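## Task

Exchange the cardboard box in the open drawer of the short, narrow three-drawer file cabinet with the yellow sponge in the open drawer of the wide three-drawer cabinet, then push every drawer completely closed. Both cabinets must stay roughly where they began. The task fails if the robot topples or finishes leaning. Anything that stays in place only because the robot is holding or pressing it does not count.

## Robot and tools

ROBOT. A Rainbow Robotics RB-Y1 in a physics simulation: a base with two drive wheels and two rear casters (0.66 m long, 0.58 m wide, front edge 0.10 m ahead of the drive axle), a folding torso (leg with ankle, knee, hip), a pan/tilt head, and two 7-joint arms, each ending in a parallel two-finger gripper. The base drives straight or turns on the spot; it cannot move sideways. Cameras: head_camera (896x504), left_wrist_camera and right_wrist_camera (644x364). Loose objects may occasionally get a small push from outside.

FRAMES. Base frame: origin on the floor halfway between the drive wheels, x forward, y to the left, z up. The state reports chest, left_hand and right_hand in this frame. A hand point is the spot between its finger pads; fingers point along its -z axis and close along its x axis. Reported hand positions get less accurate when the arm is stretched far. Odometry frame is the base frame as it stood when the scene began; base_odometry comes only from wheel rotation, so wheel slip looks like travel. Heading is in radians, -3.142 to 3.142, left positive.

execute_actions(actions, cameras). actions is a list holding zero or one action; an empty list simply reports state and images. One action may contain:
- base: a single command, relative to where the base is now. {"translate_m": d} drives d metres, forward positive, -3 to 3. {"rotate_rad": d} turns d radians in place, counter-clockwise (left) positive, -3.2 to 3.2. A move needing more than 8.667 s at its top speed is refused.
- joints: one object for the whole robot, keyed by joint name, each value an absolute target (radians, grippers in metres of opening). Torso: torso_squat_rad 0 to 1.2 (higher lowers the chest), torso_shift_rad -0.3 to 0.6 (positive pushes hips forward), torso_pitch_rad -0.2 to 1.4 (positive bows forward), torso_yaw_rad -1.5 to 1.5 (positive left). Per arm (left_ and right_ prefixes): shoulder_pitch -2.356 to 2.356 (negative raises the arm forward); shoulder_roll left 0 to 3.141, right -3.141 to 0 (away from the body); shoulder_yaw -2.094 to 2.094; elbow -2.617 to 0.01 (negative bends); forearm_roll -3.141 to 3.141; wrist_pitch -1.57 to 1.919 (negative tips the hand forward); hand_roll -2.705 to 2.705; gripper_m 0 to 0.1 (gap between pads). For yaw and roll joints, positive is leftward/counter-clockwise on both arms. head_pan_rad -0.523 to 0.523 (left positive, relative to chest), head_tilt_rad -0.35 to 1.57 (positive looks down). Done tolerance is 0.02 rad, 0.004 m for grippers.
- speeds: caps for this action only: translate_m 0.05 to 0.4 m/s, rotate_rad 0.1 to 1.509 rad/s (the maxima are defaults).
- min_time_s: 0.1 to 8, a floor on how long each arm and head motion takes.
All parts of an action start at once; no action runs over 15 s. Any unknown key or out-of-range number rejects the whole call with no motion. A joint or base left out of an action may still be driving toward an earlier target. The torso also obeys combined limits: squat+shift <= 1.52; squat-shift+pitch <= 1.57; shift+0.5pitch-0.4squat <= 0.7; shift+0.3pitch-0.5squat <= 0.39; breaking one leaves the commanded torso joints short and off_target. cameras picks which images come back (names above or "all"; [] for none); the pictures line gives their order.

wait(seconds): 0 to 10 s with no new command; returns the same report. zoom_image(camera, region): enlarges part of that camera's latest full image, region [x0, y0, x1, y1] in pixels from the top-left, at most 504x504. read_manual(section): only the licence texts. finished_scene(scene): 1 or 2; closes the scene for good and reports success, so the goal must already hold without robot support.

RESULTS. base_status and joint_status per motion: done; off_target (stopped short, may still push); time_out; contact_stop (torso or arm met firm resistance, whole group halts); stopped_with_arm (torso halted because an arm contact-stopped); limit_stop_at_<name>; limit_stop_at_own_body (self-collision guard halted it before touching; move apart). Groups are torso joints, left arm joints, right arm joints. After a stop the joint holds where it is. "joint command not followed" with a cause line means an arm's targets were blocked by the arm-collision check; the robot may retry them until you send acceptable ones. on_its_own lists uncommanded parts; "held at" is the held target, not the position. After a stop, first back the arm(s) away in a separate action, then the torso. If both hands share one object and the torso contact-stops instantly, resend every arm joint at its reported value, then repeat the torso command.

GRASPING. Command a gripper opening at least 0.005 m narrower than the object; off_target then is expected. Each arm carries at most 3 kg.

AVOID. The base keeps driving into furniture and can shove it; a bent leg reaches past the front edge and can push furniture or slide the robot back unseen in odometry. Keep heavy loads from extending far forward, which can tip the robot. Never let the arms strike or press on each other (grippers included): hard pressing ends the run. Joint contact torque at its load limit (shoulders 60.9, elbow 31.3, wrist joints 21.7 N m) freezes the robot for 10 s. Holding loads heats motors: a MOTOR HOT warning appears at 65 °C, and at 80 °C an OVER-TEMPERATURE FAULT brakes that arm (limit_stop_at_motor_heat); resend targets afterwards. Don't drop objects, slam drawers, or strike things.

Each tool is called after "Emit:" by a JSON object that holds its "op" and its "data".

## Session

Emit:
{"op": "execute_actions", "data": {"actions": []}}

Scene clock: 0.00 s.
base_odometry: x=+0.000 y=+0.000 heading=+0.000 (m, m, rad; odometry frame)
base_status: not commanded
joint_positions: torso_squat_rad=+0.350 torso_shift_rad=+0.000 torso_pitch_rad=+0.000 torso_yaw_rad=+0.001 left_shoulder_pitch_rad=-0.038 left_shoulder_roll_rad=+0.051 left_shoulder_yaw_rad=+0.018 left_elbow_rad=-0.155 left_forearm_roll_rad=-0.020 left_wrist_pitch_rad=-0.059 left_hand_roll_rad=-0.021 left_gripper_m=+0.101 right_shoulder_pitch_rad=+0.027 right_shoulder_roll_rad=+0.002 right_shoulder_yaw_rad=+0.048 right_elbow_rad=-0.250 right_forearm_roll_rad=-0.013 right_wrist_pitch_rad=-0.012 right_hand_roll_rad=-0.040 right_gripper_m=+0.099 head_pan_rad=+0.000 head_tilt_rad=+0.401
joint_status: not commanded
chest: x=-0.2279 y=+0.0004 z=+1.2475 quat_wxyz=(+1.000, +0.000, +0.000, +0.000) (m; base frame)
left_hand: x=-0.1119 y=+0.2584 z=+0.5731 quat_wxyz=(+0.992, +0.027, -0.124, -0.020) (m; base frame)
right_hand: x=-0.1228 y=-0.2136 z=+0.5704 quat_wxyz=(+0.993, +0.007, -0.118, -0.007) (m; base frame)
pictures: head_camera, left_wrist_camera, right_wrist_camera
camera_calibration (this result's frames):
head_camera: T_world_to_cam=[[0.0372571, -0.999253, 0.0102998, -0.0101584], [-0.421597, -0.0250624, -0.906437, 1.29322], [0.906017, 0.0294288, -0.422216, 0.743712], [0, 0, 0, 1]] pos_world=[-0.128217, 0.000373935, 1.48634]
left_wrist_camera: T_world_to_cam=[[0.960666, -0.121279, 0.249826, 0.000493259], [-0.248455, -0.777235, 0.57808, -0.131824], [0.124064, -0.617412, -0.776795, 0.709278], [0, 0, 0, 1]] pos_world=[-0.121222, 0.335519, 0.627046]
right_wrist_camera: T_world_to_cam=[[-0.977093, 0.0163482, -0.212185, 0.00378785], [-0.133423, 0.7297, 0.670623, -0.216567], [0.165795, 0.683572, -0.710804, 0.659049], [0, 0, 0, 1]] pos_world=[-0.134461, -0.29254, 0.614493]
Images, in order (width x height): head_camera 896x504, left_wrist_camera 644x364, right_wrist_camera 644x364.

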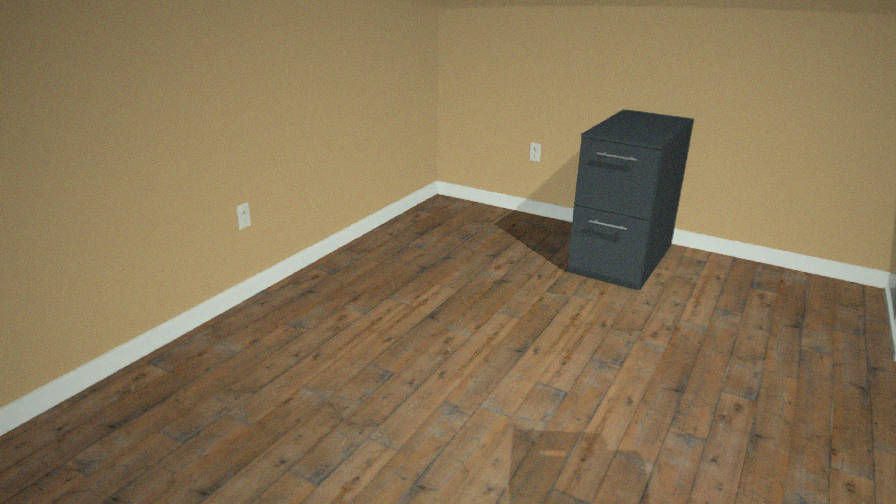

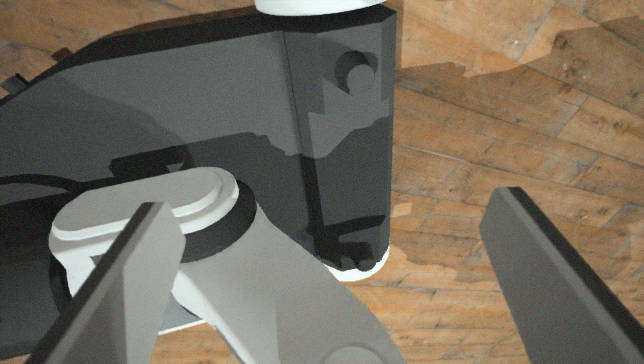

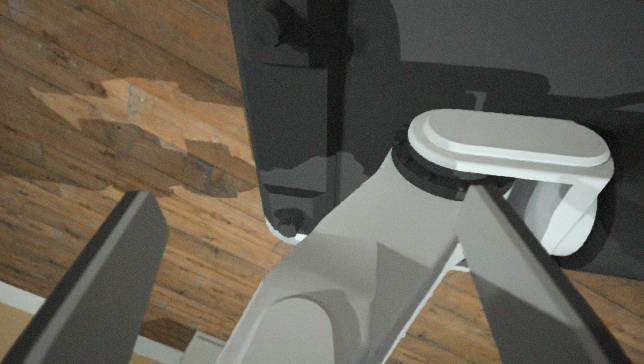

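Emit:
{"op": "execute_actions", "data": {"actions": [{"base":{"rotate_rad":-1.1},"joints":{"head_pan_rad":0.0,"head_tilt_rad":0.45}}], "cameras": ["head_camera"]}}

Emit:
{"op": "execute_actions", "data": {"actions": [{"base":{"rotate_rad":-1.1}}], "cameras": ["head_camera"]}}

Scene clock: 5.60 s.
base_odometry: x=+0.000 y=+0.000 heading=-1.099 (m, m, rad; odometry frame)
base_status: done
joint_positions: torso_squat_rad=+0.350 torso_shift_rad=+0.000 torso_pitch_rad=+0.000 torso_yaw_rad=+0.001 left_shoulder_pitch_rad=-0.038 left_shoulder_roll_rad=+0.051 left_shoulder_yaw_rad=+0.018 left_elbow_rad=-0.155 left_forearm_roll_rad=-0.020 left_wrist_pitch_rad=-0.059 left_hand_roll_rad=-0.021 left_gripper_m=+0.101 right_shoulder_pitch_rad=+0.027 right_shoulder_roll_rad=+0.002 right_shoulder_yaw_rad=+0.048 right_elbow_rad=-0.250 right_forearm_roll_rad=-0.013 right_wrist_pitch_rad=-0.012 right_hand_roll_rad=-0.040 right_gripper_m=+0.099 head_pan_rad=+0.000 head_tilt_rad=+0.450
joint_status: all done
chest: x=-0.2279 y=+0.0004 z=+1.2475 quat_wxyz=(+1.000, +0.000, +0.000, +0.000) (m; base frame)
left_hand: x=-0.1119 y=+0.2584 z=+0.5731 quat_wxyz=(+0.992, +0.027, -0.124, -0.020) (m; base frame)
right_hand: x=-0.1228 y=-0.2136 z=+0.5704 quat_wxyz=(+0.993, +0.007, -0.118, -0.007) (m; base frame)
pictures: head_camera
camera_calibration (this result's frames):
head_camera: T_world_to_cam=[[0.0374458, -0.999262, 0.00852886, -0.00752694], [-0.46574, -0.0250028, -0.884568, 1.25247], [0.884129, 0.0291511, -0.466333, 0.803085], [0, 0, 0, 1]] pos_world=[-0.126424, 0.000383042, 1.48246]
Images, in order (width x height): head_camera 896x504.

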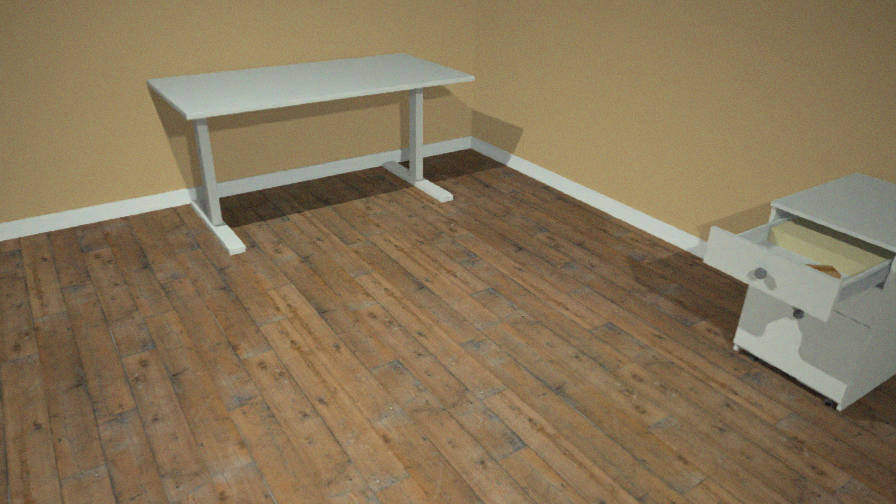

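Scene clock: 9.13 s.
base_odometry: x=+0.000 y=+0.000 heading=-2.199 (m, m, rad; odometry frame)
base_status: done
joint_positions: torso_squat_rad=+0.350 torso_shift_rad=+0.000 torso_pitch_rad=+0.000 torso_yaw_rad=+0.001 left_shoulder_pitch_rad=-0.038 left_shoulder_roll_rad=+0.051 left_shoulder_yaw_rad=+0.018 left_elbow_rad=-0.155 left_forearm_roll_rad=-0.020 left_wrist_pitch_rad=-0.059 left_hand_roll_rad=-0.021 left_gripper_m=+0.101 right_shoulder_pitch_rad=+0.027 right_shoulder_roll_rad=+0.002 right_shoulder_yaw_rad=+0.048 right_elbow_rad=-0.250 right_forearm_roll_rad=-0.013 right_wrist_pitch_rad=-0.012 right_hand_roll_rad=-0.040 right_gripper_m=+0.099 head_pan_rad=+0.000 head_tilt_rad=+0.450
joint_status: not commanded
chest: x=-0.2279 y=+0.0004 z=+1.2475 quat_wxyz=(+1.000, +0.000, +0.000, +0.000) (m; base frame)
left_hand: x=-0.1119 y=+0.2584 z=+0.5731 quat_wxyz=(+0.992, +0.027, -0.124, -0.020) (m; base frame)
right_hand: x=-0.1228 y=-0.2136 z=+0.5705 quat_wxyz=(+0.993, +0.007, -0.118, -0.007) (m; base frame)
pictures: head_camera
camera_calibration (this result's frames):
head_camera: T_world_to_cam=[[0.0374458, -0.999262, 0.00853514, -0.00753261], [-0.465745, -0.0250085, -0.884565, 1.25247], [0.884126, 0.029148, -0.466338, 0.803087], [0, 0, 0, 1]] pos_world=[-0.126418, 0.000386905, 1.48246]
Images, in order (width x height): head_camera 896x504.

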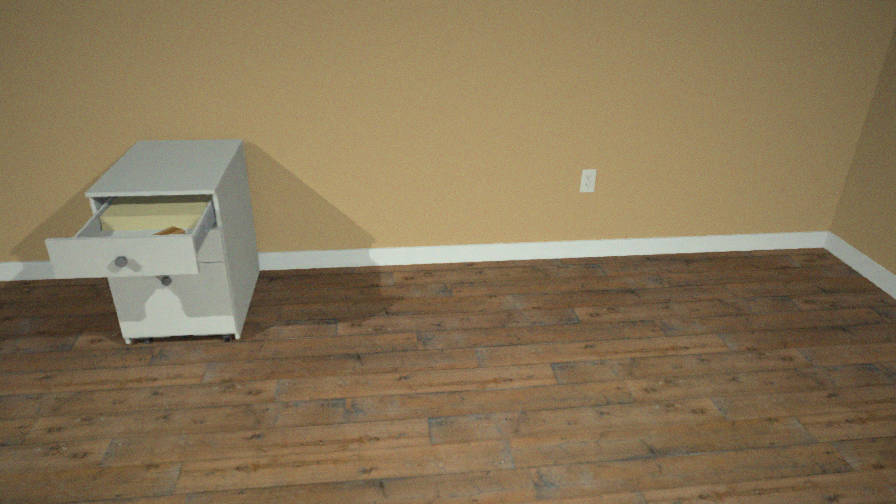

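Emit:
{"op": "execute_actions", "data": {"actions": [{"base":{"rotate_rad":0.693}}], "cameras": []}}

Emit:
{"op": "execute_actions", "data": {"actions": [{"base":{"translate_m":1.177}}], "cameras": []}}

Emit:
{"op": "execute_actions", "data": {"actions": [{"base":{"rotate_rad":-0.555},"joints":{"head_pan_rad":0.15,"head_tilt_rad":0.7}}], "cameras": ["head_camera"]}}

Scene clock: 27.80 s.
base_odometry: x=+0.000 y=+0.001 heading=-1.506 (m, m, rad; odometry frame)
base_status: done
joint_positions: torso_squat_rad=+0.350 torso_shift_rad=+0.000 torso_pitch_rad=+0.000 torso_yaw_rad=+0.001 left_shoulder_pitch_rad=-0.038 left_shoulder_roll_rad=+0.051 left_shoulder_yaw_rad=+0.018 left_elbow_rad=-0.155 left_forearm_roll_rad=-0.020 left_wrist_pitch_rad=-0.059 left_hand_roll_rad=-0.021 left_gripper_m=+0.101 right_shoulder_pitch_rad=+0.027 right_shoulder_roll_rad=+0.002 right_shoulder_yaw_rad=+0.048 right_elbow_rad=-0.250 right_forearm_roll_rad=-0.013 right_wrist_pitch_rad=-0.012 right_hand_roll_rad=-0.040 right_gripper_m=+0.099 head_pan_rad=+0.000 head_tilt_rad=+0.450
joint_status: not commanded
chest: x=-0.2279 y=+0.0004 z=+1.2475 quat_wxyz=(+1.000, +0.000, +0.000, +0.000) (m; base frame)
left_hand: x=-0.1119 y=+0.2584 z=+0.5731 quat_wxyz=(+0.992, +0.027, -0.124, -0.020) (m; base frame)
right_hand: x=-0.1228 y=-0.2136 z=+0.5704 quat_wxyz=(+0.993, +0.007, -0.118, -0.007) (m; base frame)
pictures: none
No camera images: the call's "cameras" was empty. Leave "cameras" out to get every camera's image.

Scene clock: 32.27 s.
base_odometry: x=+0.076 y=-1.174 heading=-1.505 (m, m, rad; odometry frame)
base_status: done
joint_positions: torso_squat_rad=+0.350 torso_shift_rad=+0.000 torso_pitch_rad=+0.000 torso_yaw_rad=+0.001 left_shoulder_pitch_rad=-0.038 left_shoulder_roll_rad=+0.051 left_shoulder_yaw_rad=+0.018 left_elbow_rad=-0.155 left_forearm_roll_rad=-0.020 left_wrist_pitch_rad=-0.059 left_hand_roll_rad=-0.021 left_gripper_m=+0.101 right_shoulder_pitch_rad=+0.027 right_shoulder_roll_rad=+0.002 right_shoulder_yaw_rad=+0.048 right_elbow_rad=-0.250 right_forearm_roll_rad=-0.013 right_wrist_pitch_rad=-0.012 right_hand_roll_rad=-0.040 right_gripper_m=+0.099 head_pan_rad=+0.000 head_tilt_rad=+0.450
joint_status: not commanded
chest: x=-0.2278 y=+0.0004 z=+1.2475 quat_wxyz=(+1.000, +0.000, +0.000, +0.000) (m; base frame)
left_hand: x=-0.1118 y=+0.2584 z=+0.5731 quat_wxyz=(+0.992, +0.027, -0.124, -0.020) (m; base frame)
right_hand: x=-0.1228 y=-0.2136 z=+0.5704 quat_wxyz=(+0.993, +0.007, -0.118, -0.007) (m; base frame)
pictures: none
No camera images: the call's "cameras" was empty. Leave "cameras" out to get every camera's image.

Scene clock: 34.93 s.
base_odometry: x=+0.076 y=-1.174 heading=-2.060 (m, m, rad; odometry frame)
base_status: done
joint_positions: torso_squat_rad=+0.350 torso_shift_rad=+0.000 torso_pitch_rad=+0.000 torso_yaw_rad=+0.001 left_shoulder_pitch_rad=-0.038 left_shoulder_roll_rad=+0.051 left_shoulder_yaw_rad=+0.018 left_elbow_rad=-0.155 left_forearm_roll_rad=-0.020 left_wrist_pitch_rad=-0.059 left_hand_roll_rad=-0.021 left_gripper_m=+0.101 right_shoulder_pitch_rad=+0.027 right_shoulder_roll_rad=+0.002 right_shoulder_yaw_rad=+0.048 right_elbow_rad=-0.250 right_forearm_roll_rad=-0.013 right_wrist_pitch_rad=-0.012 right_hand_roll_rad=-0.040 right_gripper_m=+0.099 head_pan_rad=+0.150 head_tilt_rad=+0.700
joint_status: all done
chest: x=-0.2278 y=+0.0004 z=+1.2475 quat_wxyz=(+1.000, +0.000, +0.000, +0.000) (m; base frame)
left_hand: x=-0.1118 y=+0.2584 z=+0.5731 quat_wxyz=(+0.992, +0.027, -0.124, -0.020) (m; base frame)
right_hand: x=-0.1228 y=-0.2136 z=+0.5705 quat_wxyz=(+0.993, +0.007, -0.118, -0.007) (m; base frame)
pictures: head_camera
camera_calibration (this result's frames):
head_camera: T_world_to_cam=[[0.187129, -0.982335, -0.000802891, 0.0367947], [-0.658982, -0.124926, -0.741712, 1.00598], [0.728509, 0.139324, -0.670719, 1.0668], [0, 0, 0, 1]] pos_world=[-0.121139, 0.0131854, 1.4617]
Images, in order (width x height): head_camera 896x504.

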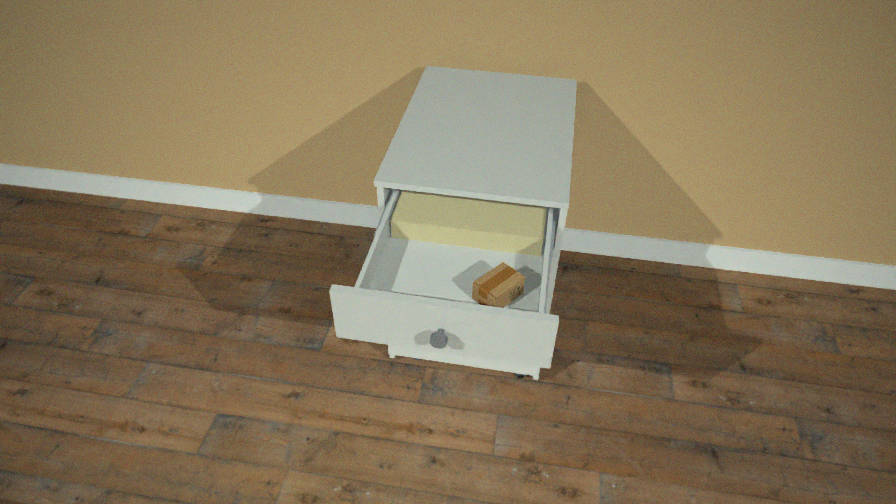

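Emit:
{"op": "zoom_image", "data": {"camera": "head_camera", "region": [330, 180, 580, 360]}}

Region (330, 180, 580, 360) of head_camera's 896x504 image, scaled by 2.016, with more detail than that image has; it fills the top 363 rows of this view, and the rest is white.

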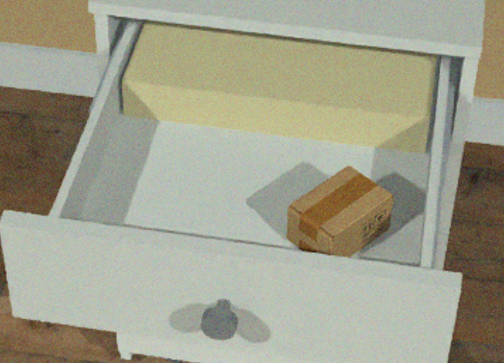

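Emit:
{"op": "execute_actions", "data": {"actions": [{"base":{"rotate_rad":-0.176},"joints":{"torso_squat_rad":0.3,"torso_pitch_rad":0.6,"left_shoulder_pitch_rad":-1.113,"left_shoulder_roll_rad":0.189,"left_shoulder_yaw_rad":0.312,"left_elbow_rad":-0.832,"left_forearm_roll_rad":0,"left_wrist_pitch_rad":1.32,"left_hand_roll_rad":-2.03,"right_shoulder_pitch_rad":0.2,"right_shoulder_roll_rad":-0.1,"right_shoulder_yaw_rad":0,"right_elbow_rad":-2.3,"head_pan_rad":0.2,"head_tilt_rad":0.3}}], "cameras": []}}

Emit:
{"op": "execute_actions", "data": {"actions": [{"base":{"translate_m":0.384},"joints":{"torso_squat_rad":0.45}}], "cameras": ["head_camera","left_wrist_camera"]}}

Scene clock: 67.13 s.
base_odometry: x=+0.076 y=-1.173 heading=-2.235 (m, m, rad; odometry frame)
base_status: done
joint_positions: torso_squat_rad=+0.300 torso_shift_rad=+0.000 torso_pitch_rad=+0.600 torso_yaw_rad=+0.001 left_shoulder_pitch_rad=-1.113 left_shoulder_roll_rad=+0.189 left_shoulder_yaw_rad=+0.312 left_elbow_rad=-0.832 left_forearm_roll_rad=+0.000 left_wrist_pitch_rad=+1.320 left_hand_roll_rad=-2.030 left_gripper_m=+0.101 right_shoulder_pitch_rad=+0.200 right_shoulder_roll_rad=-0.100 right_shoulder_yaw_rad=+0.000 right_elbow_rad=-2.300 right_forearm_roll_rad=-0.013 right_wrist_pitch_rad=-0.013 right_hand_roll_rad=-0.040 right_gripper_m=+0.099 head_pan_rad=+0.200 head_tilt_rad=+0.300
joint_status: all done
chest: x=-0.0531 y=+0.0004 z=+1.2046 quat_wxyz=(+0.955, +0.000, +0.295, +0.000) (m; base frame)
left_hand: x=+0.3890 y=+0.2201 z=+0.7172 quat_wxyz=(+0.528, +0.000, +0.000, -0.849) (m; base frame)
right_hand: x=+0.3020 y=-0.2449 z=+0.9980 quat_wxyz=(+0.724, -0.016, -0.689, +0.027) (m; base frame)
pictures: none
No camera images: the call's "cameras" was empty. Leave "cameras" out to get every camera's image.

Scene clock: 69.43 s.
base_odometry: x=-0.160 y=-1.476 heading=-2.235 (m, m, rad; odometry frame)
base_status: done
joint_positions: torso_squat_rad=+0.450 torso_shift_rad=+0.000 torso_pitch_rad=+0.600 torso_yaw_rad=+0.001 left_shoulder_pitch_rad=-1.113 left_shoulder_roll_rad=+0.189 left_shoulder_yaw_rad=+0.312 left_elbow_rad=-0.832 left_forearm_roll_rad=+0.000 left_wrist_pitch_rad=+1.320 left_hand_roll_rad=-2.030 left_gripper_m=+0.101 right_shoulder_pitch_rad=+0.200 right_shoulder_roll_rad=-0.100 right_shoulder_yaw_rad=+0.000 right_elbow_rad=-2.300 right_forearm_roll_rad=-0.013 right_wrist_pitch_rad=-0.013 right_hand_roll_rad=-0.040 right_gripper_m=+0.099 head_pan_rad=+0.200 head_tilt_rad=+0.300
joint_status: all done
chest: x=-0.0530 y=+0.0004 z=+1.1662 quat_wxyz=(+0.955, +0.000, +0.296, +0.000) (m; base frame)
left_hand: x=+0.3890 y=+0.2201 z=+0.6788 quat_wxyz=(+0.528, +0.000, +0.000, -0.849) (m; base frame)
right_hand: x=+0.3019 y=-0.2449 z=+0.9595 quat_wxyz=(+0.724, -0.016, -0.689, +0.027) (m; base frame)
pictures: head_camera, left_wrist_camera
camera_calibration (this result's frames):
head_camera: T_world_to_cam=[[0.200498, -0.972265, -0.12042, 0.14018], [-0.794945, -0.0896154, -0.600027, 0.921349], [0.572594, 0.216032, -0.790865, 0.944211], [0, 0, 0, 1]] pos_world=[0.163666, 0.01488, 1.31646]
left_wrist_camera: T_world_to_cam=[[-0.509638, -0.860325, 0.0105173, 0.385329], [-0.643921, 0.389496, 0.658527, -0.255811], [-0.570644, 0.328838, -0.752483, 0.751056], [0, 0, 0, 1]] pos_world=[0.460241, 0.18417, 0.729563]
Images, in order (width x height): head_camera 896x504, left_wrist_camera 644x364.

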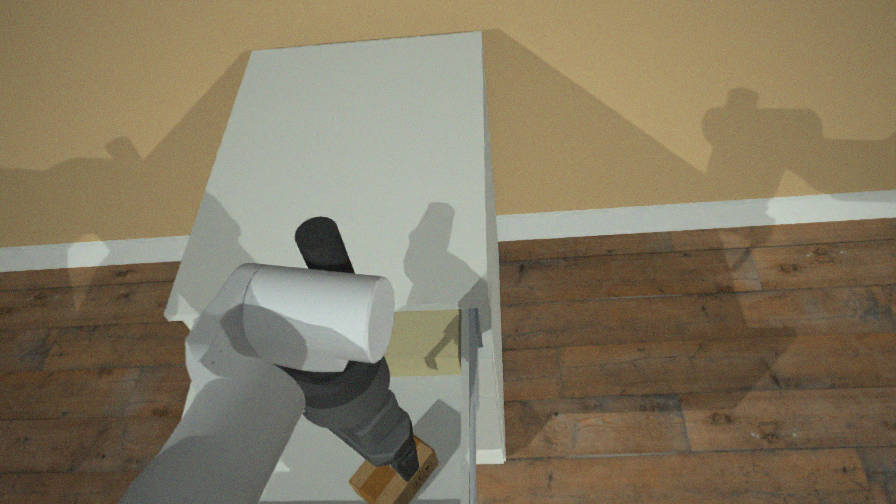

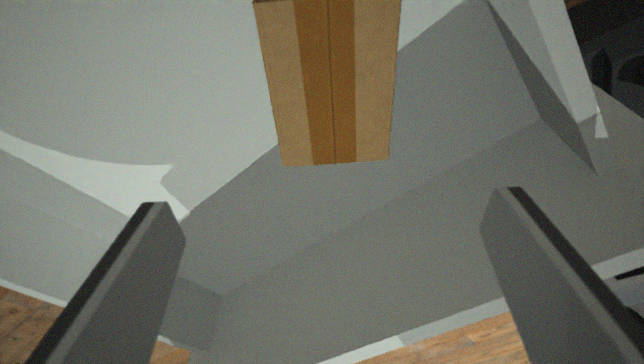

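Emit:
{"op": "execute_actions", "data": {"actions": [{"base":{"translate_m":0.01},"joints":{"torso_squat_rad":0.64,"left_gripper_m":0.09}}], "cameras": ["head_camera","left_wrist_camera"]}}

Scene clock: 75.57 s.
base_odometry: x=-0.167 y=-1.484 heading=-2.235 (m, m, rad; odometry frame)
base_status: done
joint_positions: torso_squat_rad=+0.640 torso_shift_rad=+0.000 torso_pitch_rad=+0.600 torso_yaw_rad=+0.001 left_shoulder_pitch_rad=-1.113 left_shoulder_roll_rad=+0.189 left_shoulder_yaw_rad=+0.312 left_elbow_rad=-0.832 left_forearm_roll_rad=+0.000 left_wrist_pitch_rad=+1.320 left_hand_roll_rad=-2.030 left_gripper_m=+0.090 right_shoulder_pitch_rad=+0.200 right_shoulder_roll_rad=-0.100 right_shoulder_yaw_rad=+0.000 right_elbow_rad=-2.300 right_forearm_roll_rad=-0.013 right_wrist_pitch_rad=-0.013 right_hand_roll_rad=-0.040 right_gripper_m=+0.099 head_pan_rad=+0.200 head_tilt_rad=+0.300
joint_status: all done
chest: x=-0.0531 y=+0.0003 z=+1.0974 quat_wxyz=(+0.955, +0.000, +0.295, +0.000) (m; base frame)
left_hand: x=+0.3890 y=+0.2201 z=+0.6100 quat_wxyz=(+0.528, +0.000, +0.000, -0.849) (m; base frame)
right_hand: x=+0.3019 y=-0.2449 z=+0.8907 quat_wxyz=(+0.724, -0.016, -0.689, +0.027) (m; base frame)
pictures: head_camera, left_wrist_camera
camera_calibration (this result's frames):
head_camera: T_world_to_cam=[[0.200514, -0.972265, -0.120394, 0.131862], [-0.794866, -0.0896154, -0.60013, 0.880101], [0.572697, 0.216031, -0.79079, 0.889758], [0, 0, 0, 1]] pos_world=[0.163561, 0.0148595, 1.24766]
left_wrist_camera: T_world_to_cam=[[-0.509624, -0.860334, 0.0104506, 0.386064], [-0.643998, 0.389475, 0.658465, -0.210469], [-0.57057, 0.32884, -0.752539, 0.699284], [0, 0, 0, 1]] pos_world=[0.460196, 0.184165, 0.66079]
Images, in order (width x height): head_camera 896x504, left_wrist_camera 644x364.

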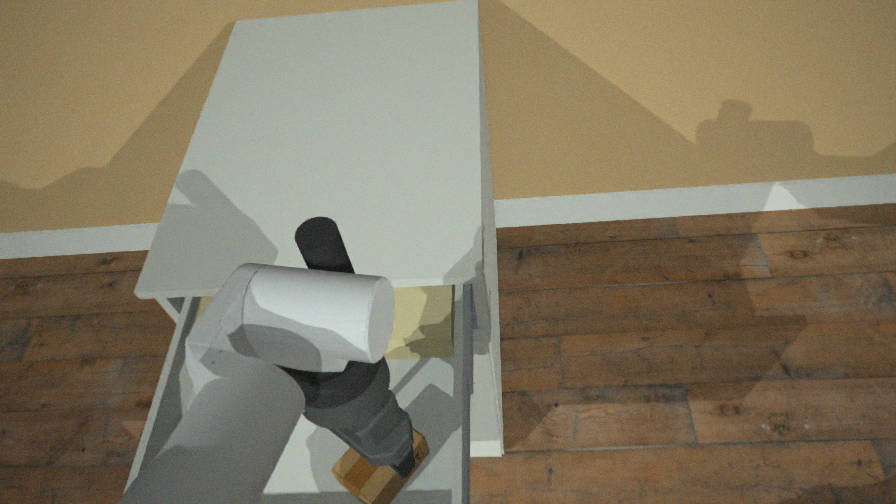

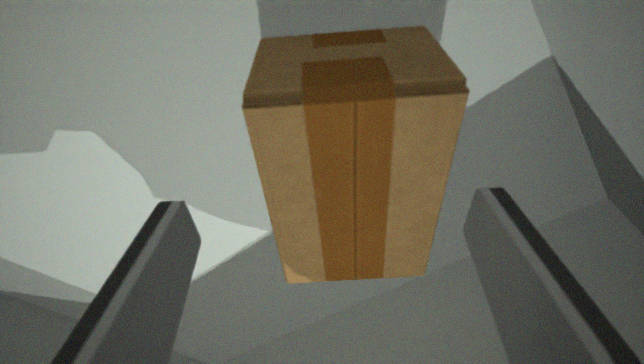

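Emit:
{"op": "execute_actions", "data": {"actions": [{"joints":{"torso_squat_rad":0.72}}], "cameras": ["head_camera","left_wrist_camera"]}}

Emit:
{"op": "execute_actions", "data": {"actions": [{"joints":{"left_gripper_m":0.045}}], "cameras": ["left_wrist_camera"]}}

Scene clock: 86.77 s.
base_odometry: x=-0.167 y=-1.484 heading=-2.235 (m, m, rad; odometry frame)
base_status: not commanded
joint_positions: torso_squat_rad=+0.720 torso_shift_rad=+0.000 torso_pitch_rad=+0.600 torso_yaw_rad=+0.001 left_shoulder_pitch_rad=-1.113 left_shoulder_roll_rad=+0.189 left_shoulder_yaw_rad=+0.312 left_elbow_rad=-0.832 left_forearm_roll_rad=+0.000 left_wrist_pitch_rad=+1.320 left_hand_roll_rad=-2.030 left_gripper_m=+0.090 right_shoulder_pitch_rad=+0.200 right_shoulder_roll_rad=-0.100 right_shoulder_yaw_rad=+0.000 right_elbow_rad=-2.300 right_forearm_roll_rad=-0.013 right_wrist_pitch_rad=-0.013 right_hand_roll_rad=-0.040 right_gripper_m=+0.099 head_pan_rad=+0.200 head_tilt_rad=+0.300
joint_status: all done
chest: x=-0.0531 y=+0.0003 z=+1.0622 quat_wxyz=(+0.955, +0.000, +0.295, +0.000) (m; base frame)
left_hand: x=+0.3889 y=+0.2201 z=+0.5747 quat_wxyz=(+0.528, +0.000, +0.000, -0.849) (m; base frame)
right_hand: x=+0.3019 y=-0.2449 z=+0.8555 quat_wxyz=(+0.724, -0.016, -0.689, +0.027) (m; base frame)
pictures: head_camera, left_wrist_camera
camera_calibration (this result's frames):
head_camera: T_world_to_cam=[[0.200513, -0.972265, -0.120394, 0.127616], [-0.794869, -0.0896156, -0.600127, 0.858961], [0.572693, 0.216031, -0.790793, 0.861931], [0, 0, 0, 1]] pos_world=[0.163551, 0.0148491, 1.21246]
left_wrist_camera: T_world_to_cam=[[-0.509608, -0.860343, 0.0104843, 0.386385], [-0.643948, 0.389456, 0.658525, -0.187354], [-0.57064, 0.328838, -0.752486, 0.672736], [0, 0, 0, 1]] pos_world=[0.460149, 0.184168, 0.625551]
Images, in order (width x height): head_camera 896x504, left_wrist_camera 644x364.

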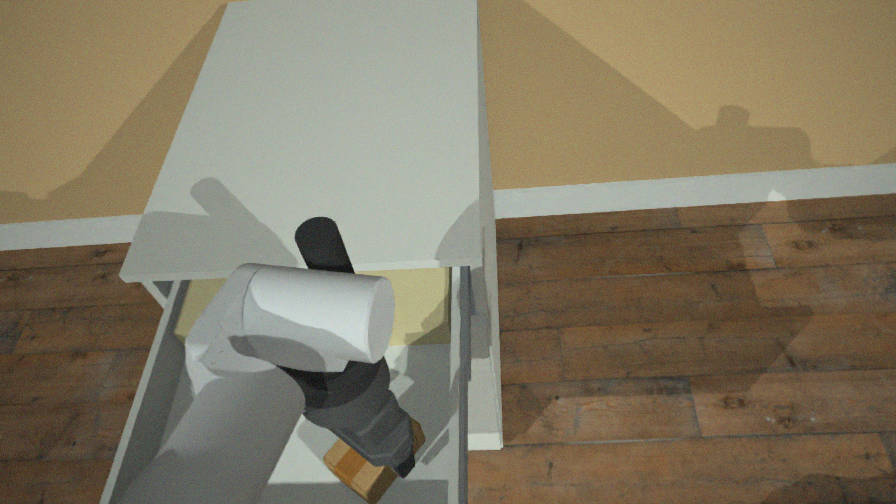

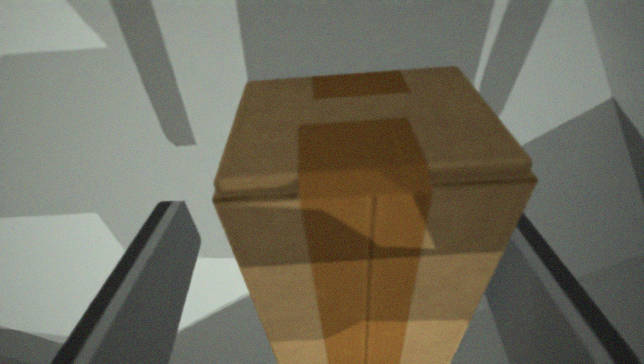

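Scene clock: 87.70 s.
base_odometry: x=-0.167 y=-1.484 heading=-2.235 (m, m, rad; odometry frame)
base_status: not commanded
joint_positions: torso_squat_rad=+0.720 torso_shift_rad=+0.000 torso_pitch_rad=+0.600 torso_yaw_rad=+0.001 left_shoulder_pitch_rad=-1.113 left_shoulder_roll_rad=+0.189 left_shoulder_yaw_rad=+0.312 left_elbow_rad=-0.832 left_forearm_roll_rad=+0.000 left_wrist_pitch_rad=+1.320 left_hand_roll_rad=-2.030 left_gripper_m=+0.060 right_shoulder_pitch_rad=+0.200 right_shoulder_roll_rad=-0.100 right_shoulder_yaw_rad=+0.000 right_elbow_rad=-2.300 right_forearm_roll_rad=-0.013 right_wrist_pitch_rad=-0.013 right_hand_roll_rad=-0.040 right_gripper_m=+0.099 head_pan_rad=+0.200 head_tilt_rad=+0.300
joint_status: left_gripper_m off_target (ended at +0.060, target +0.045)
chest: x=-0.0531 y=+0.0003 z=+1.0622 quat_wxyz=(+0.955, +0.000, +0.295, +0.000) (m; base frame)
left_hand: x=+0.3889 y=+0.2201 z=+0.5747 quat_wxyz=(+0.528, +0.000, +0.000, -0.849) (m; base frame)
right_hand: x=+0.3019 y=-0.2449 z=+0.8555 quat_wxyz=(+0.724, -0.016, -0.689, +0.027) (m; base frame)
pictures: left_wrist_camera
camera_calibration (this result's frames):
left_wrist_camera: T_world_to_cam=[[-0.509608, -0.860343, 0.0104851, 0.386384], [-0.643948, 0.389457, 0.658524, -0.187354], [-0.57064, 0.328838, -0.752487, 0.672737], [0, 0, 0, 1]] pos_world=[0.460149, 0.184168, 0.625551]
Images, in order (width x height): left_wrist_camera 644x364.

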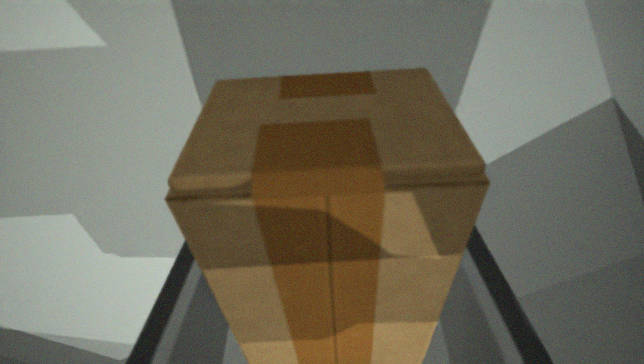

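Emit:
{"op": "execute_actions", "data": {"actions": []}}

Scene clock: 107.57 s.
base_odometry: x=-0.167 y=-1.484 heading=-2.235 (m, m, rad; odometry frame)
base_status: not commanded
joint_positions: torso_squat_rad=+0.720 torso_shift_rad=+0.000 torso_pitch_rad=+0.600 torso_yaw_rad=+0.001 left_shoulder_pitch_rad=-1.113 left_shoulder_roll_rad=+0.189 left_shoulder_yaw_rad=+0.312 left_elbow_rad=-0.832 left_forearm_roll_rad=+0.000 left_wrist_pitch_rad=+1.320 left_hand_roll_rad=-2.030 left_gripper_m=+0.060 right_shoulder_pitch_rad=+0.200 right_shoulder_roll_rad=-0.100 right_shoulder_yaw_rad=+0.000 right_elbow_rad=-2.300 right_forearm_roll_rad=-0.013 right_wrist_pitch_rad=-0.013 right_hand_roll_rad=-0.040 right_gripper_m=+0.099 head_pan_rad=+0.200 head_tilt_rad=+0.300
joint_status: left_gripper_m off_target (ended at +0.060, target +0.045)
chest: x=-0.0531 y=+0.0003 z=+1.0622 quat_wxyz=(+0.955, +0.000, +0.295, +0.000) (m; base frame)
left_hand: x=+0.3889 y=+0.2201 z=+0.5747 quat_wxyz=(+0.528, +0.000, +0.000, -0.849) (m; base frame)
right_hand: x=+0.3019 y=-0.2449 z=+0.8555 quat_wxyz=(+0.724, -0.016, -0.689, +0.027) (m; base frame)
pictures: head_camera, left_wrist_camera, right_wrist_camera
camera_calibration (this result's frames):
head_camera: T_world_to_cam=[[0.200513, -0.972265, -0.120394, 0.127616], [-0.794869, -0.0896155, -0.600127, 0.858961], [0.572693, 0.216031, -0.790793, 0.861931], [0, 0, 0, 1]] pos_world=[0.163551, 0.0148491, 1.21246]
left_wrist_camera: T_world_to_cam=[[-0.509608, -0.860343, 0.010485, 0.386384], [-0.643948, 0.389457, 0.658524, -0.187354], [-0.57064, 0.328838, -0.752486, 0.672737], [0, 0, 0, 1]] pos_world=[0.460149, 0.184168, 0.625551]
right_wrist_camera: T_world_to_cam=[[-0.0722475, -0.0610484, -0.995517, 0.857797], [-0.685154, 0.728381, 0.00505676, 0.407403], [0.724807, 0.682447, -0.0944512, 0.116367], [0, 0, 0, 1]] pos_world=[0.256764, -0.323792, 0.862882]
Images, in order (width x height): head_camera 896x504, left_wrist_camera 644x364, right_wrist_camera 644x364.

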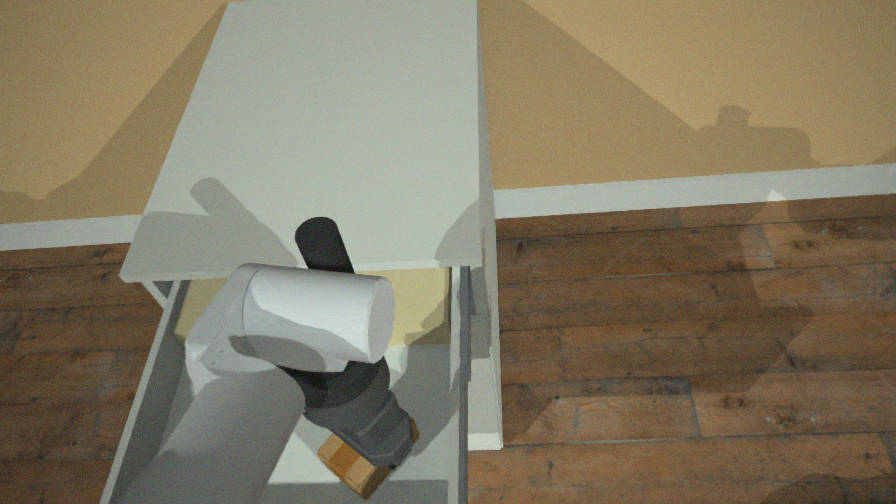

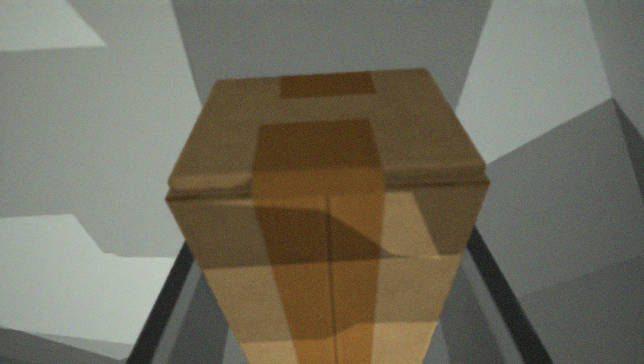

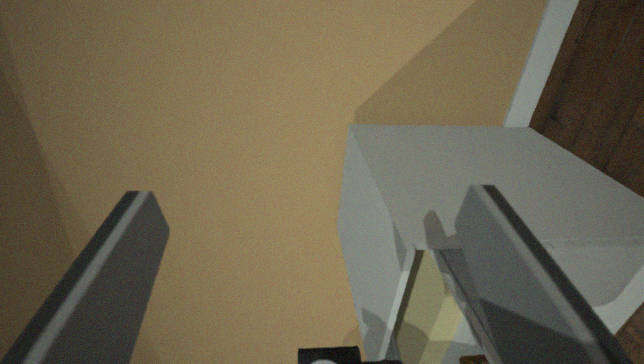

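Emit:
{"op": "execute_actions", "data": {"actions": [{"joints":{"torso_squat_rad":0.2}}], "cameras": ["head_camera","left_wrist_camera"]}}

Emit:
{"op": "execute_actions", "data": {"actions": [{"base":{"translate_m":-0.8},"joints":{"head_tilt_rad":-0.2,"head_pan_rad":0}}], "cameras": ["head_camera","left_wrist_camera"]}}

Scene clock: 113.23 s.
base_odometry: x=-0.167 y=-1.484 heading=-2.235 (m, m, rad; odometry frame)
base_status: not commanded
joint_positions: torso_squat_rad=+0.200 torso_shift_rad=+0.000 torso_pitch_rad=+0.600 torso_yaw_rad=+0.001 left_shoulder_pitch_rad=-1.113 left_shoulder_roll_rad=+0.189 left_shoulder_yaw_rad=+0.312 left_elbow_rad=-0.832 left_forearm_roll_rad=+0.000 left_wrist_pitch_rad=+1.320 left_hand_roll_rad=-2.030 left_gripper_m=+0.060 right_shoulder_pitch_rad=+0.200 right_shoulder_roll_rad=-0.100 right_shoulder_yaw_rad=+0.000 right_elbow_rad=-2.300 right_forearm_roll_rad=-0.013 right_wrist_pitch_rad=-0.013 right_hand_roll_rad=-0.040 right_gripper_m=+0.099 head_pan_rad=+0.200 head_tilt_rad=+0.300
joint_status: all done
chest: x=-0.0530 y=+0.0004 z=+1.2219 quat_wxyz=(+0.955, +0.000, +0.296, +0.000) (m; base frame)
left_hand: x=+0.3890 y=+0.2201 z=+0.7344 quat_wxyz=(+0.528, +0.000, +0.000, -0.849) (m; base frame)
right_hand: x=+0.3019 y=-0.2449 z=+1.0152 quat_wxyz=(+0.724, -0.016, -0.689, +0.027) (m; base frame)
pictures: head_camera, left_wrist_camera
camera_calibration (this result's frames):
head_camera: T_world_to_cam=[[0.200497, -0.972265, -0.120421, 0.146907], [-0.794949, -0.0896159, -0.600021, 0.954783], [0.572587, 0.216031, -0.790869, 0.988282], [0, 0, 0, 1]] pos_world=[0.163672, 0.0148964, 1.37218]
left_wrist_camera: T_world_to_cam=[[-0.5096, -0.860347, 0.0105649, 0.384705], [-0.643842, 0.389448, 0.658634, -0.292636], [-0.570768, 0.328837, -0.752389, 0.792866], [0, 0, 0, 1]] pos_world=[0.460177, 0.184222, 0.78522]
Images, in order (width x height): head_camera 896x504, left_wrist_camera 644x364.

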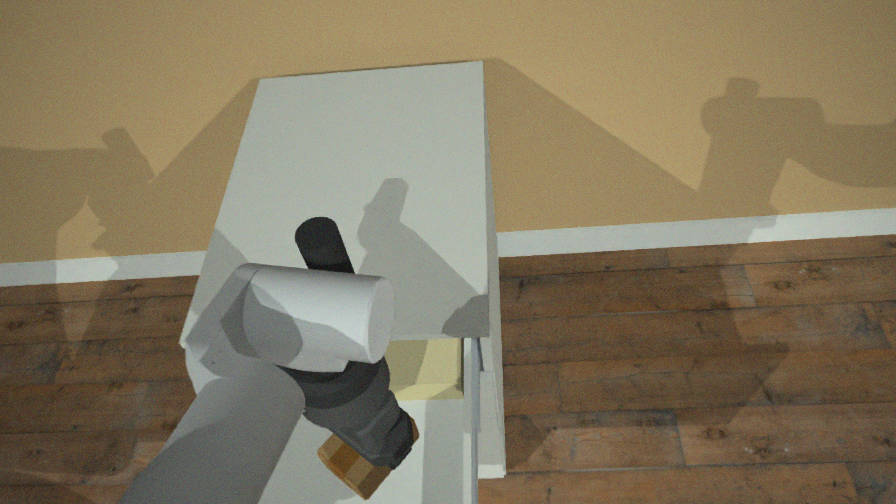

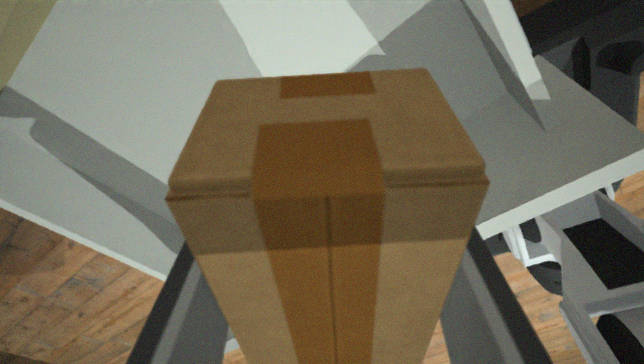

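Scene clock: 116.90 s.
base_odometry: x=+0.327 y=-0.854 heading=-2.236 (m, m, rad; odometry frame)
base_status: done
joint_positions: torso_squat_rad=+0.200 torso_shift_rad=+0.000 torso_pitch_rad=+0.600 torso_yaw_rad=+0.001 left_shoulder_pitch_rad=-1.113 left_shoulder_roll_rad=+0.189 left_shoulder_yaw_rad=+0.312 left_elbow_rad=-0.832 left_forearm_roll_rad=+0.000 left_wrist_pitch_rad=+1.320 left_hand_roll_rad=-2.030 left_gripper_m=+0.060 right_shoulder_pitch_rad=+0.200 right_shoulder_roll_rad=-0.100 right_shoulder_yaw_rad=+0.000 right_elbow_rad=-2.300 right_forearm_roll_rad=-0.013 right_wrist_pitch_rad=-0.013 right_hand_roll_rad=-0.040 right_gripper_m=+0.099 head_pan_rad=+0.000 head_tilt_rad=-0.200
joint_status: all done
chest: x=-0.0531 y=+0.0004 z=+1.2219 quat_wxyz=(+0.955, +0.000, +0.295, +0.000) (m; base frame)
left_hand: x=+0.3889 y=+0.2202 z=+0.7344 quat_wxyz=(+0.528, +0.000, +0.000, -0.849) (m; base frame)
right_hand: x=+0.3019 y=-0.2449 z=+1.0152 quat_wxyz=(+0.724, -0.016, -0.689, +0.027) (m; base frame)
pictures: head_camera, left_wrist_camera
camera_calibration (this result's frames):
head_camera: T_world_to_cam=[[0.0370675, -0.999263, 0.00993587, -0.0195048], [-0.421168, -0.0246381, -0.906648, 1.34706], [0.906225, 0.0294225, -0.421771, 0.455028], [0, 0, 0, 1]] pos_world=[0.155703, 0.000310585, 1.41342]
left_wrist_camera: T_world_to_cam=[[-0.509565, -0.860367, 0.0105831, 0.384662], [-0.643807, 0.389406, 0.658692, -0.292757], [-0.570838, 0.328833, -0.752338, 0.792803], [0, 0, 0, 1]] pos_world=[0.460094, 0.184253, 0.785221]
Images, in order (width x height): head_camera 896x504, left_wrist_camera 644x364.

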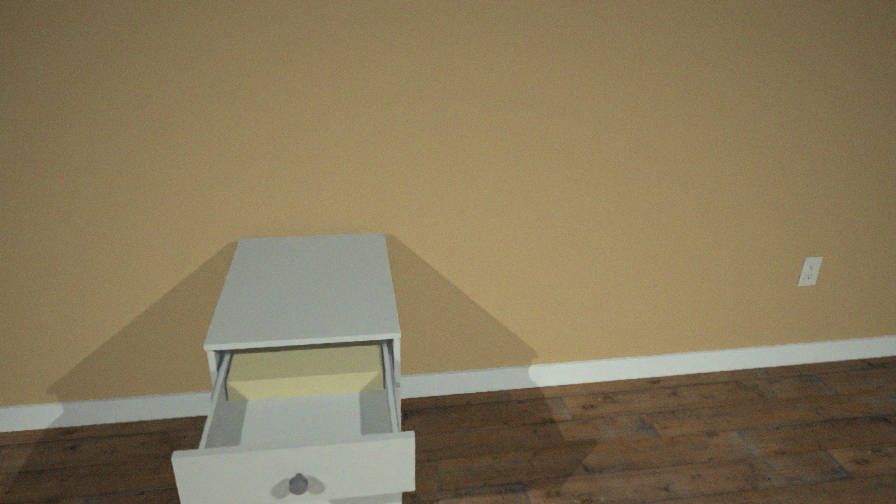

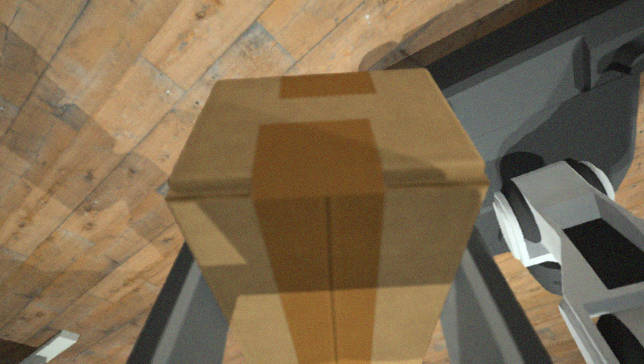

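Emit:
{"op": "execute_actions", "data": {"actions": [{"base":{"rotate_rad":-1.9},"joints":{"head_tilt_rad":-0.3,"head_pan_rad":-0.3}}], "cameras": ["head_camera"]}}

Scene clock: 124.60 s.
base_odometry: x=+0.327 y=-0.854 heading=+2.148 (m, m, rad; odometry frame)
base_status: done
joint_positions: torso_squat_rad=+0.200 torso_shift_rad=+0.000 torso_pitch_rad=+0.600 torso_yaw_rad=+0.001 left_shoulder_pitch_rad=-1.113 left_shoulder_roll_rad=+0.189 left_shoulder_yaw_rad=+0.312 left_elbow_rad=-0.832 left_forearm_roll_rad=+0.000 left_wrist_pitch_rad=+1.320 left_hand_roll_rad=-2.030 left_gripper_m=+0.060 right_shoulder_pitch_rad=+0.200 right_shoulder_roll_rad=-0.100 right_shoulder_yaw_rad=+0.000 right_elbow_rad=-2.300 right_forearm_roll_rad=-0.013 right_wrist_pitch_rad=-0.013 right_hand_roll_rad=-0.040 right_gripper_m=+0.099 head_pan_rad=-0.300 head_tilt_rad=-0.300
joint_status: all done
chest: x=-0.0531 y=+0.0004 z=+1.2219 quat_wxyz=(+0.955, +0.000, +0.295, +0.000) (m; base frame)
left_hand: x=+0.3889 y=+0.2202 z=+0.7344 quat_wxyz=(+0.528, +0.000, +0.000, -0.849) (m; base frame)
right_hand: x=+0.3019 y=-0.2449 z=+1.0152 quat_wxyz=(+0.724, -0.016, -0.689, +0.027) (m; base frame)
pictures: head_camera
camera_calibration (this result's frames):
head_camera: T_world_to_cam=[[-0.20863, -0.961139, 0.180791, -0.235206], [-0.344044, -0.100915, -0.933515, 1.37801], [0.915482, -0.256959, -0.30962, 0.300279], [0, 0, 0, 1]] pos_world=[0.150126, -0.00984456, 1.42189]
Images, in order (width x height): head_camera 896x504.

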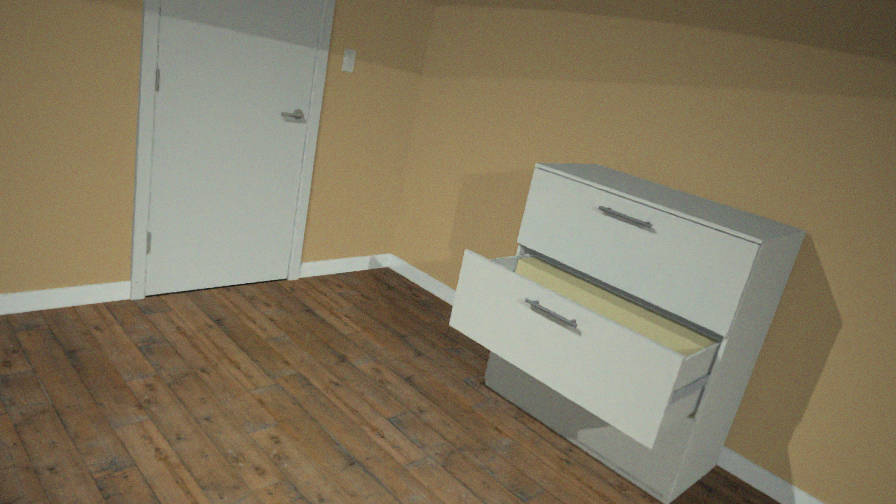

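Emit:
{"op": "execute_actions", "data": {"actions": [{"base":{"rotate_rad":-0.251},"joints":{"head_tilt_rad":0,"head_pan_rad":0}}], "cameras": []}}

Emit:
{"op": "execute_actions", "data": {"actions": [{"base":{"translate_m":1.58},"joints":{"left_shoulder_pitch_rad":-0.88,"left_shoulder_roll_rad":0.1215,"left_shoulder_yaw_rad":0.267,"left_elbow_rad":-1.643,"left_wrist_pitch_rad":1.799,"left_hand_roll_rad":-1.57,"torso_pitch_rad":0.7},"min_time_s":2}], "cameras": []}}

Emit:
{"op": "execute_actions", "data": {"actions": [{"base":{"rotate_rad":-0.815},"joints":{"torso_squat_rad":0}}], "cameras": ["head_camera","left_wrist_camera"]}}

Scene clock: 140.60 s.
base_odometry: x=+0.327 y=-0.854 heading=+1.897 (m, m, rad; odometry frame)
base_status: done
joint_positions: torso_squat_rad=+0.200 torso_shift_rad=+0.000 torso_pitch_rad=+0.600 torso_yaw_rad=+0.001 left_shoulder_pitch_rad=-1.113 left_shoulder_roll_rad=+0.189 left_shoulder_yaw_rad=+0.312 left_elbow_rad=-0.832 left_forearm_roll_rad=+0.000 left_wrist_pitch_rad=+1.320 left_hand_roll_rad=-2.030 left_gripper_m=+0.060 right_shoulder_pitch_rad=+0.200 right_shoulder_roll_rad=-0.100 right_shoulder_yaw_rad=+0.000 right_elbow_rad=-2.300 right_forearm_roll_rad=-0.013 right_wrist_pitch_rad=-0.013 right_hand_roll_rad=-0.040 right_gripper_m=+0.099 head_pan_rad=+0.000 head_tilt_rad=+0.000
joint_status: all done
chest: x=-0.0531 y=+0.0004 z=+1.2219 quat_wxyz=(+0.955, +0.000, +0.295, +0.000) (m; base frame)
left_hand: x=+0.3889 y=+0.2202 z=+0.7344 quat_wxyz=(+0.528, +0.000, +0.000, -0.849) (m; base frame)
right_hand: x=+0.3019 y=-0.2449 z=+1.0152 quat_wxyz=(+0.724, -0.016, -0.689, +0.027) (m; base frame)
pictures: none
No camera images: the call's "cameras" was empty. Leave "cameras" out to get every camera's image.

Scene clock: 146.00 s.
base_odometry: x=-0.179 y=+0.643 heading=+1.897 (m, m, rad; odometry frame)
base_status: done
joint_positions: torso_squat_rad=+0.200 torso_shift_rad=+0.000 torso_pitch_rad=+0.700 torso_yaw_rad=+0.001 left_shoulder_pitch_rad=-0.880 left_shoulder_roll_rad=+0.122 left_shoulder_yaw_rad=+0.267 left_elbow_rad=-1.643 left_forearm_roll_rad=+0.000 left_wrist_pitch_rad=+1.799 left_hand_roll_rad=-1.570 left_gripper_m=+0.060 right_shoulder_pitch_rad=+0.200 right_shoulder_roll_rad=-0.100 right_shoulder_yaw_rad=+0.000 right_elbow_rad=-2.300 right_forearm_roll_rad=-0.013 right_wrist_pitch_rad=-0.013 right_hand_roll_rad=-0.040 right_gripper_m=+0.099 head_pan_rad=+0.000 head_tilt_rad=+0.000
joint_status: all done
chest: x=-0.0284 y=+0.0004 z=+1.2032 quat_wxyz=(+0.939, +0.000, +0.343, +0.000) (m; base frame)
left_hand: x=+0.3499 y=+0.2210 z=+0.7916 quat_wxyz=(+0.708, -0.002, +0.002, -0.706) (m; base frame)
right_hand: x=+0.3042 y=-0.2449 z=+0.9621 quat_wxyz=(+0.758, -0.015, -0.652, +0.028) (m; base frame)
pictures: none
No camera images: the call's "cameras" was empty. Leave "cameras" out to get every camera's image.

Scene clock: 148.90 s.
base_odometry: x=-0.179 y=+0.643 heading=+1.083 (m, m, rad; odometry frame)
base_status: done
joint_positions: torso_squat_rad=+0.000 torso_shift_rad=+0.000 torso_pitch_rad=+0.700 torso_yaw_rad=+0.001 left_shoulder_pitch_rad=-0.880 left_shoulder_roll_rad=+0.122 left_shoulder_yaw_rad=+0.267 left_elbow_rad=-1.643 left_forearm_roll_rad=+0.000 left_wrist_pitch_rad=+1.799 left_hand_roll_rad=-1.570 left_gripper_m=+0.060 right_shoulder_pitch_rad=+0.200 right_shoulder_roll_rad=-0.100 right_shoulder_yaw_rad=+0.000 right_elbow_rad=-2.300 right_forearm_roll_rad=-0.013 right_wrist_pitch_rad=-0.013 right_hand_roll_rad=-0.040 right_gripper_m=+0.099 head_pan_rad=+0.000 head_tilt_rad=+0.000
joint_status: all done
chest: x=-0.0284 y=+0.0004 z=+1.2172 quat_wxyz=(+0.939, +0.000, +0.343, +0.000) (m; base frame)
left_hand: x=+0.3498 y=+0.2210 z=+0.8055 quat_wxyz=(+0.708, -0.002, +0.002, -0.706) (m; base frame)
right_hand: x=+0.3041 y=-0.2449 z=+0.9761 quat_wxyz=(+0.758, -0.015, -0.652, +0.028) (m; base frame)
pictures: head_camera, left_wrist_camera
camera_calibration (this result's frames):
head_camera: T_world_to_cam=[[0.0382846, -0.999266, -0.00128557, -0.00568369], [-0.67038, -0.02473, -0.741606, 1.15213], [0.74103, 0.0292539, -0.670835, 0.768666], [0, 0, 0, 1]] pos_world=[0.202978, 0.000326169, 1.37007]
left_wrist_camera: T_world_to_cam=[[-0.073471, -0.997246, 0.0101214, 0.242807], [-0.745524, 0.061661, 0.66362, -0.260971], [-0.662416, 0.0412111, -0.748001, 0.915787], [0, 0, 0, 1]] pos_world=[0.429911, 0.22049, 0.855738]
Images, in order (width x height): head_camera 896x504, left_wrist_camera 644x364.

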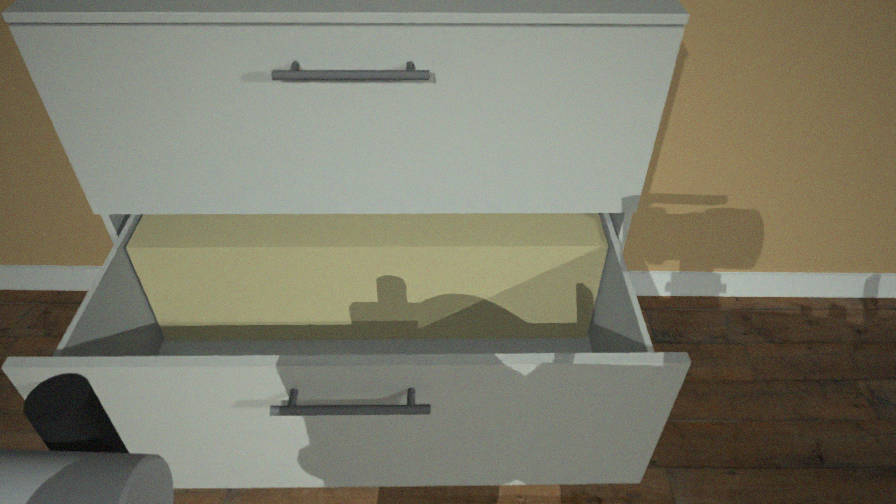

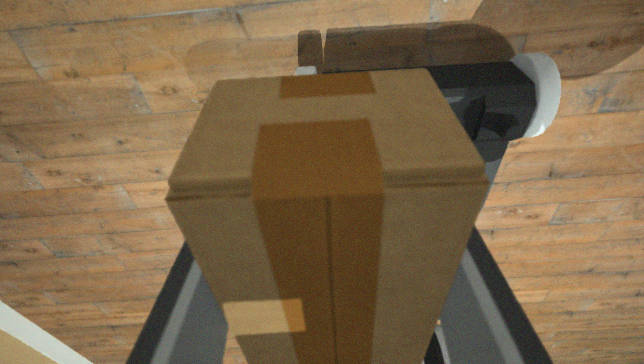

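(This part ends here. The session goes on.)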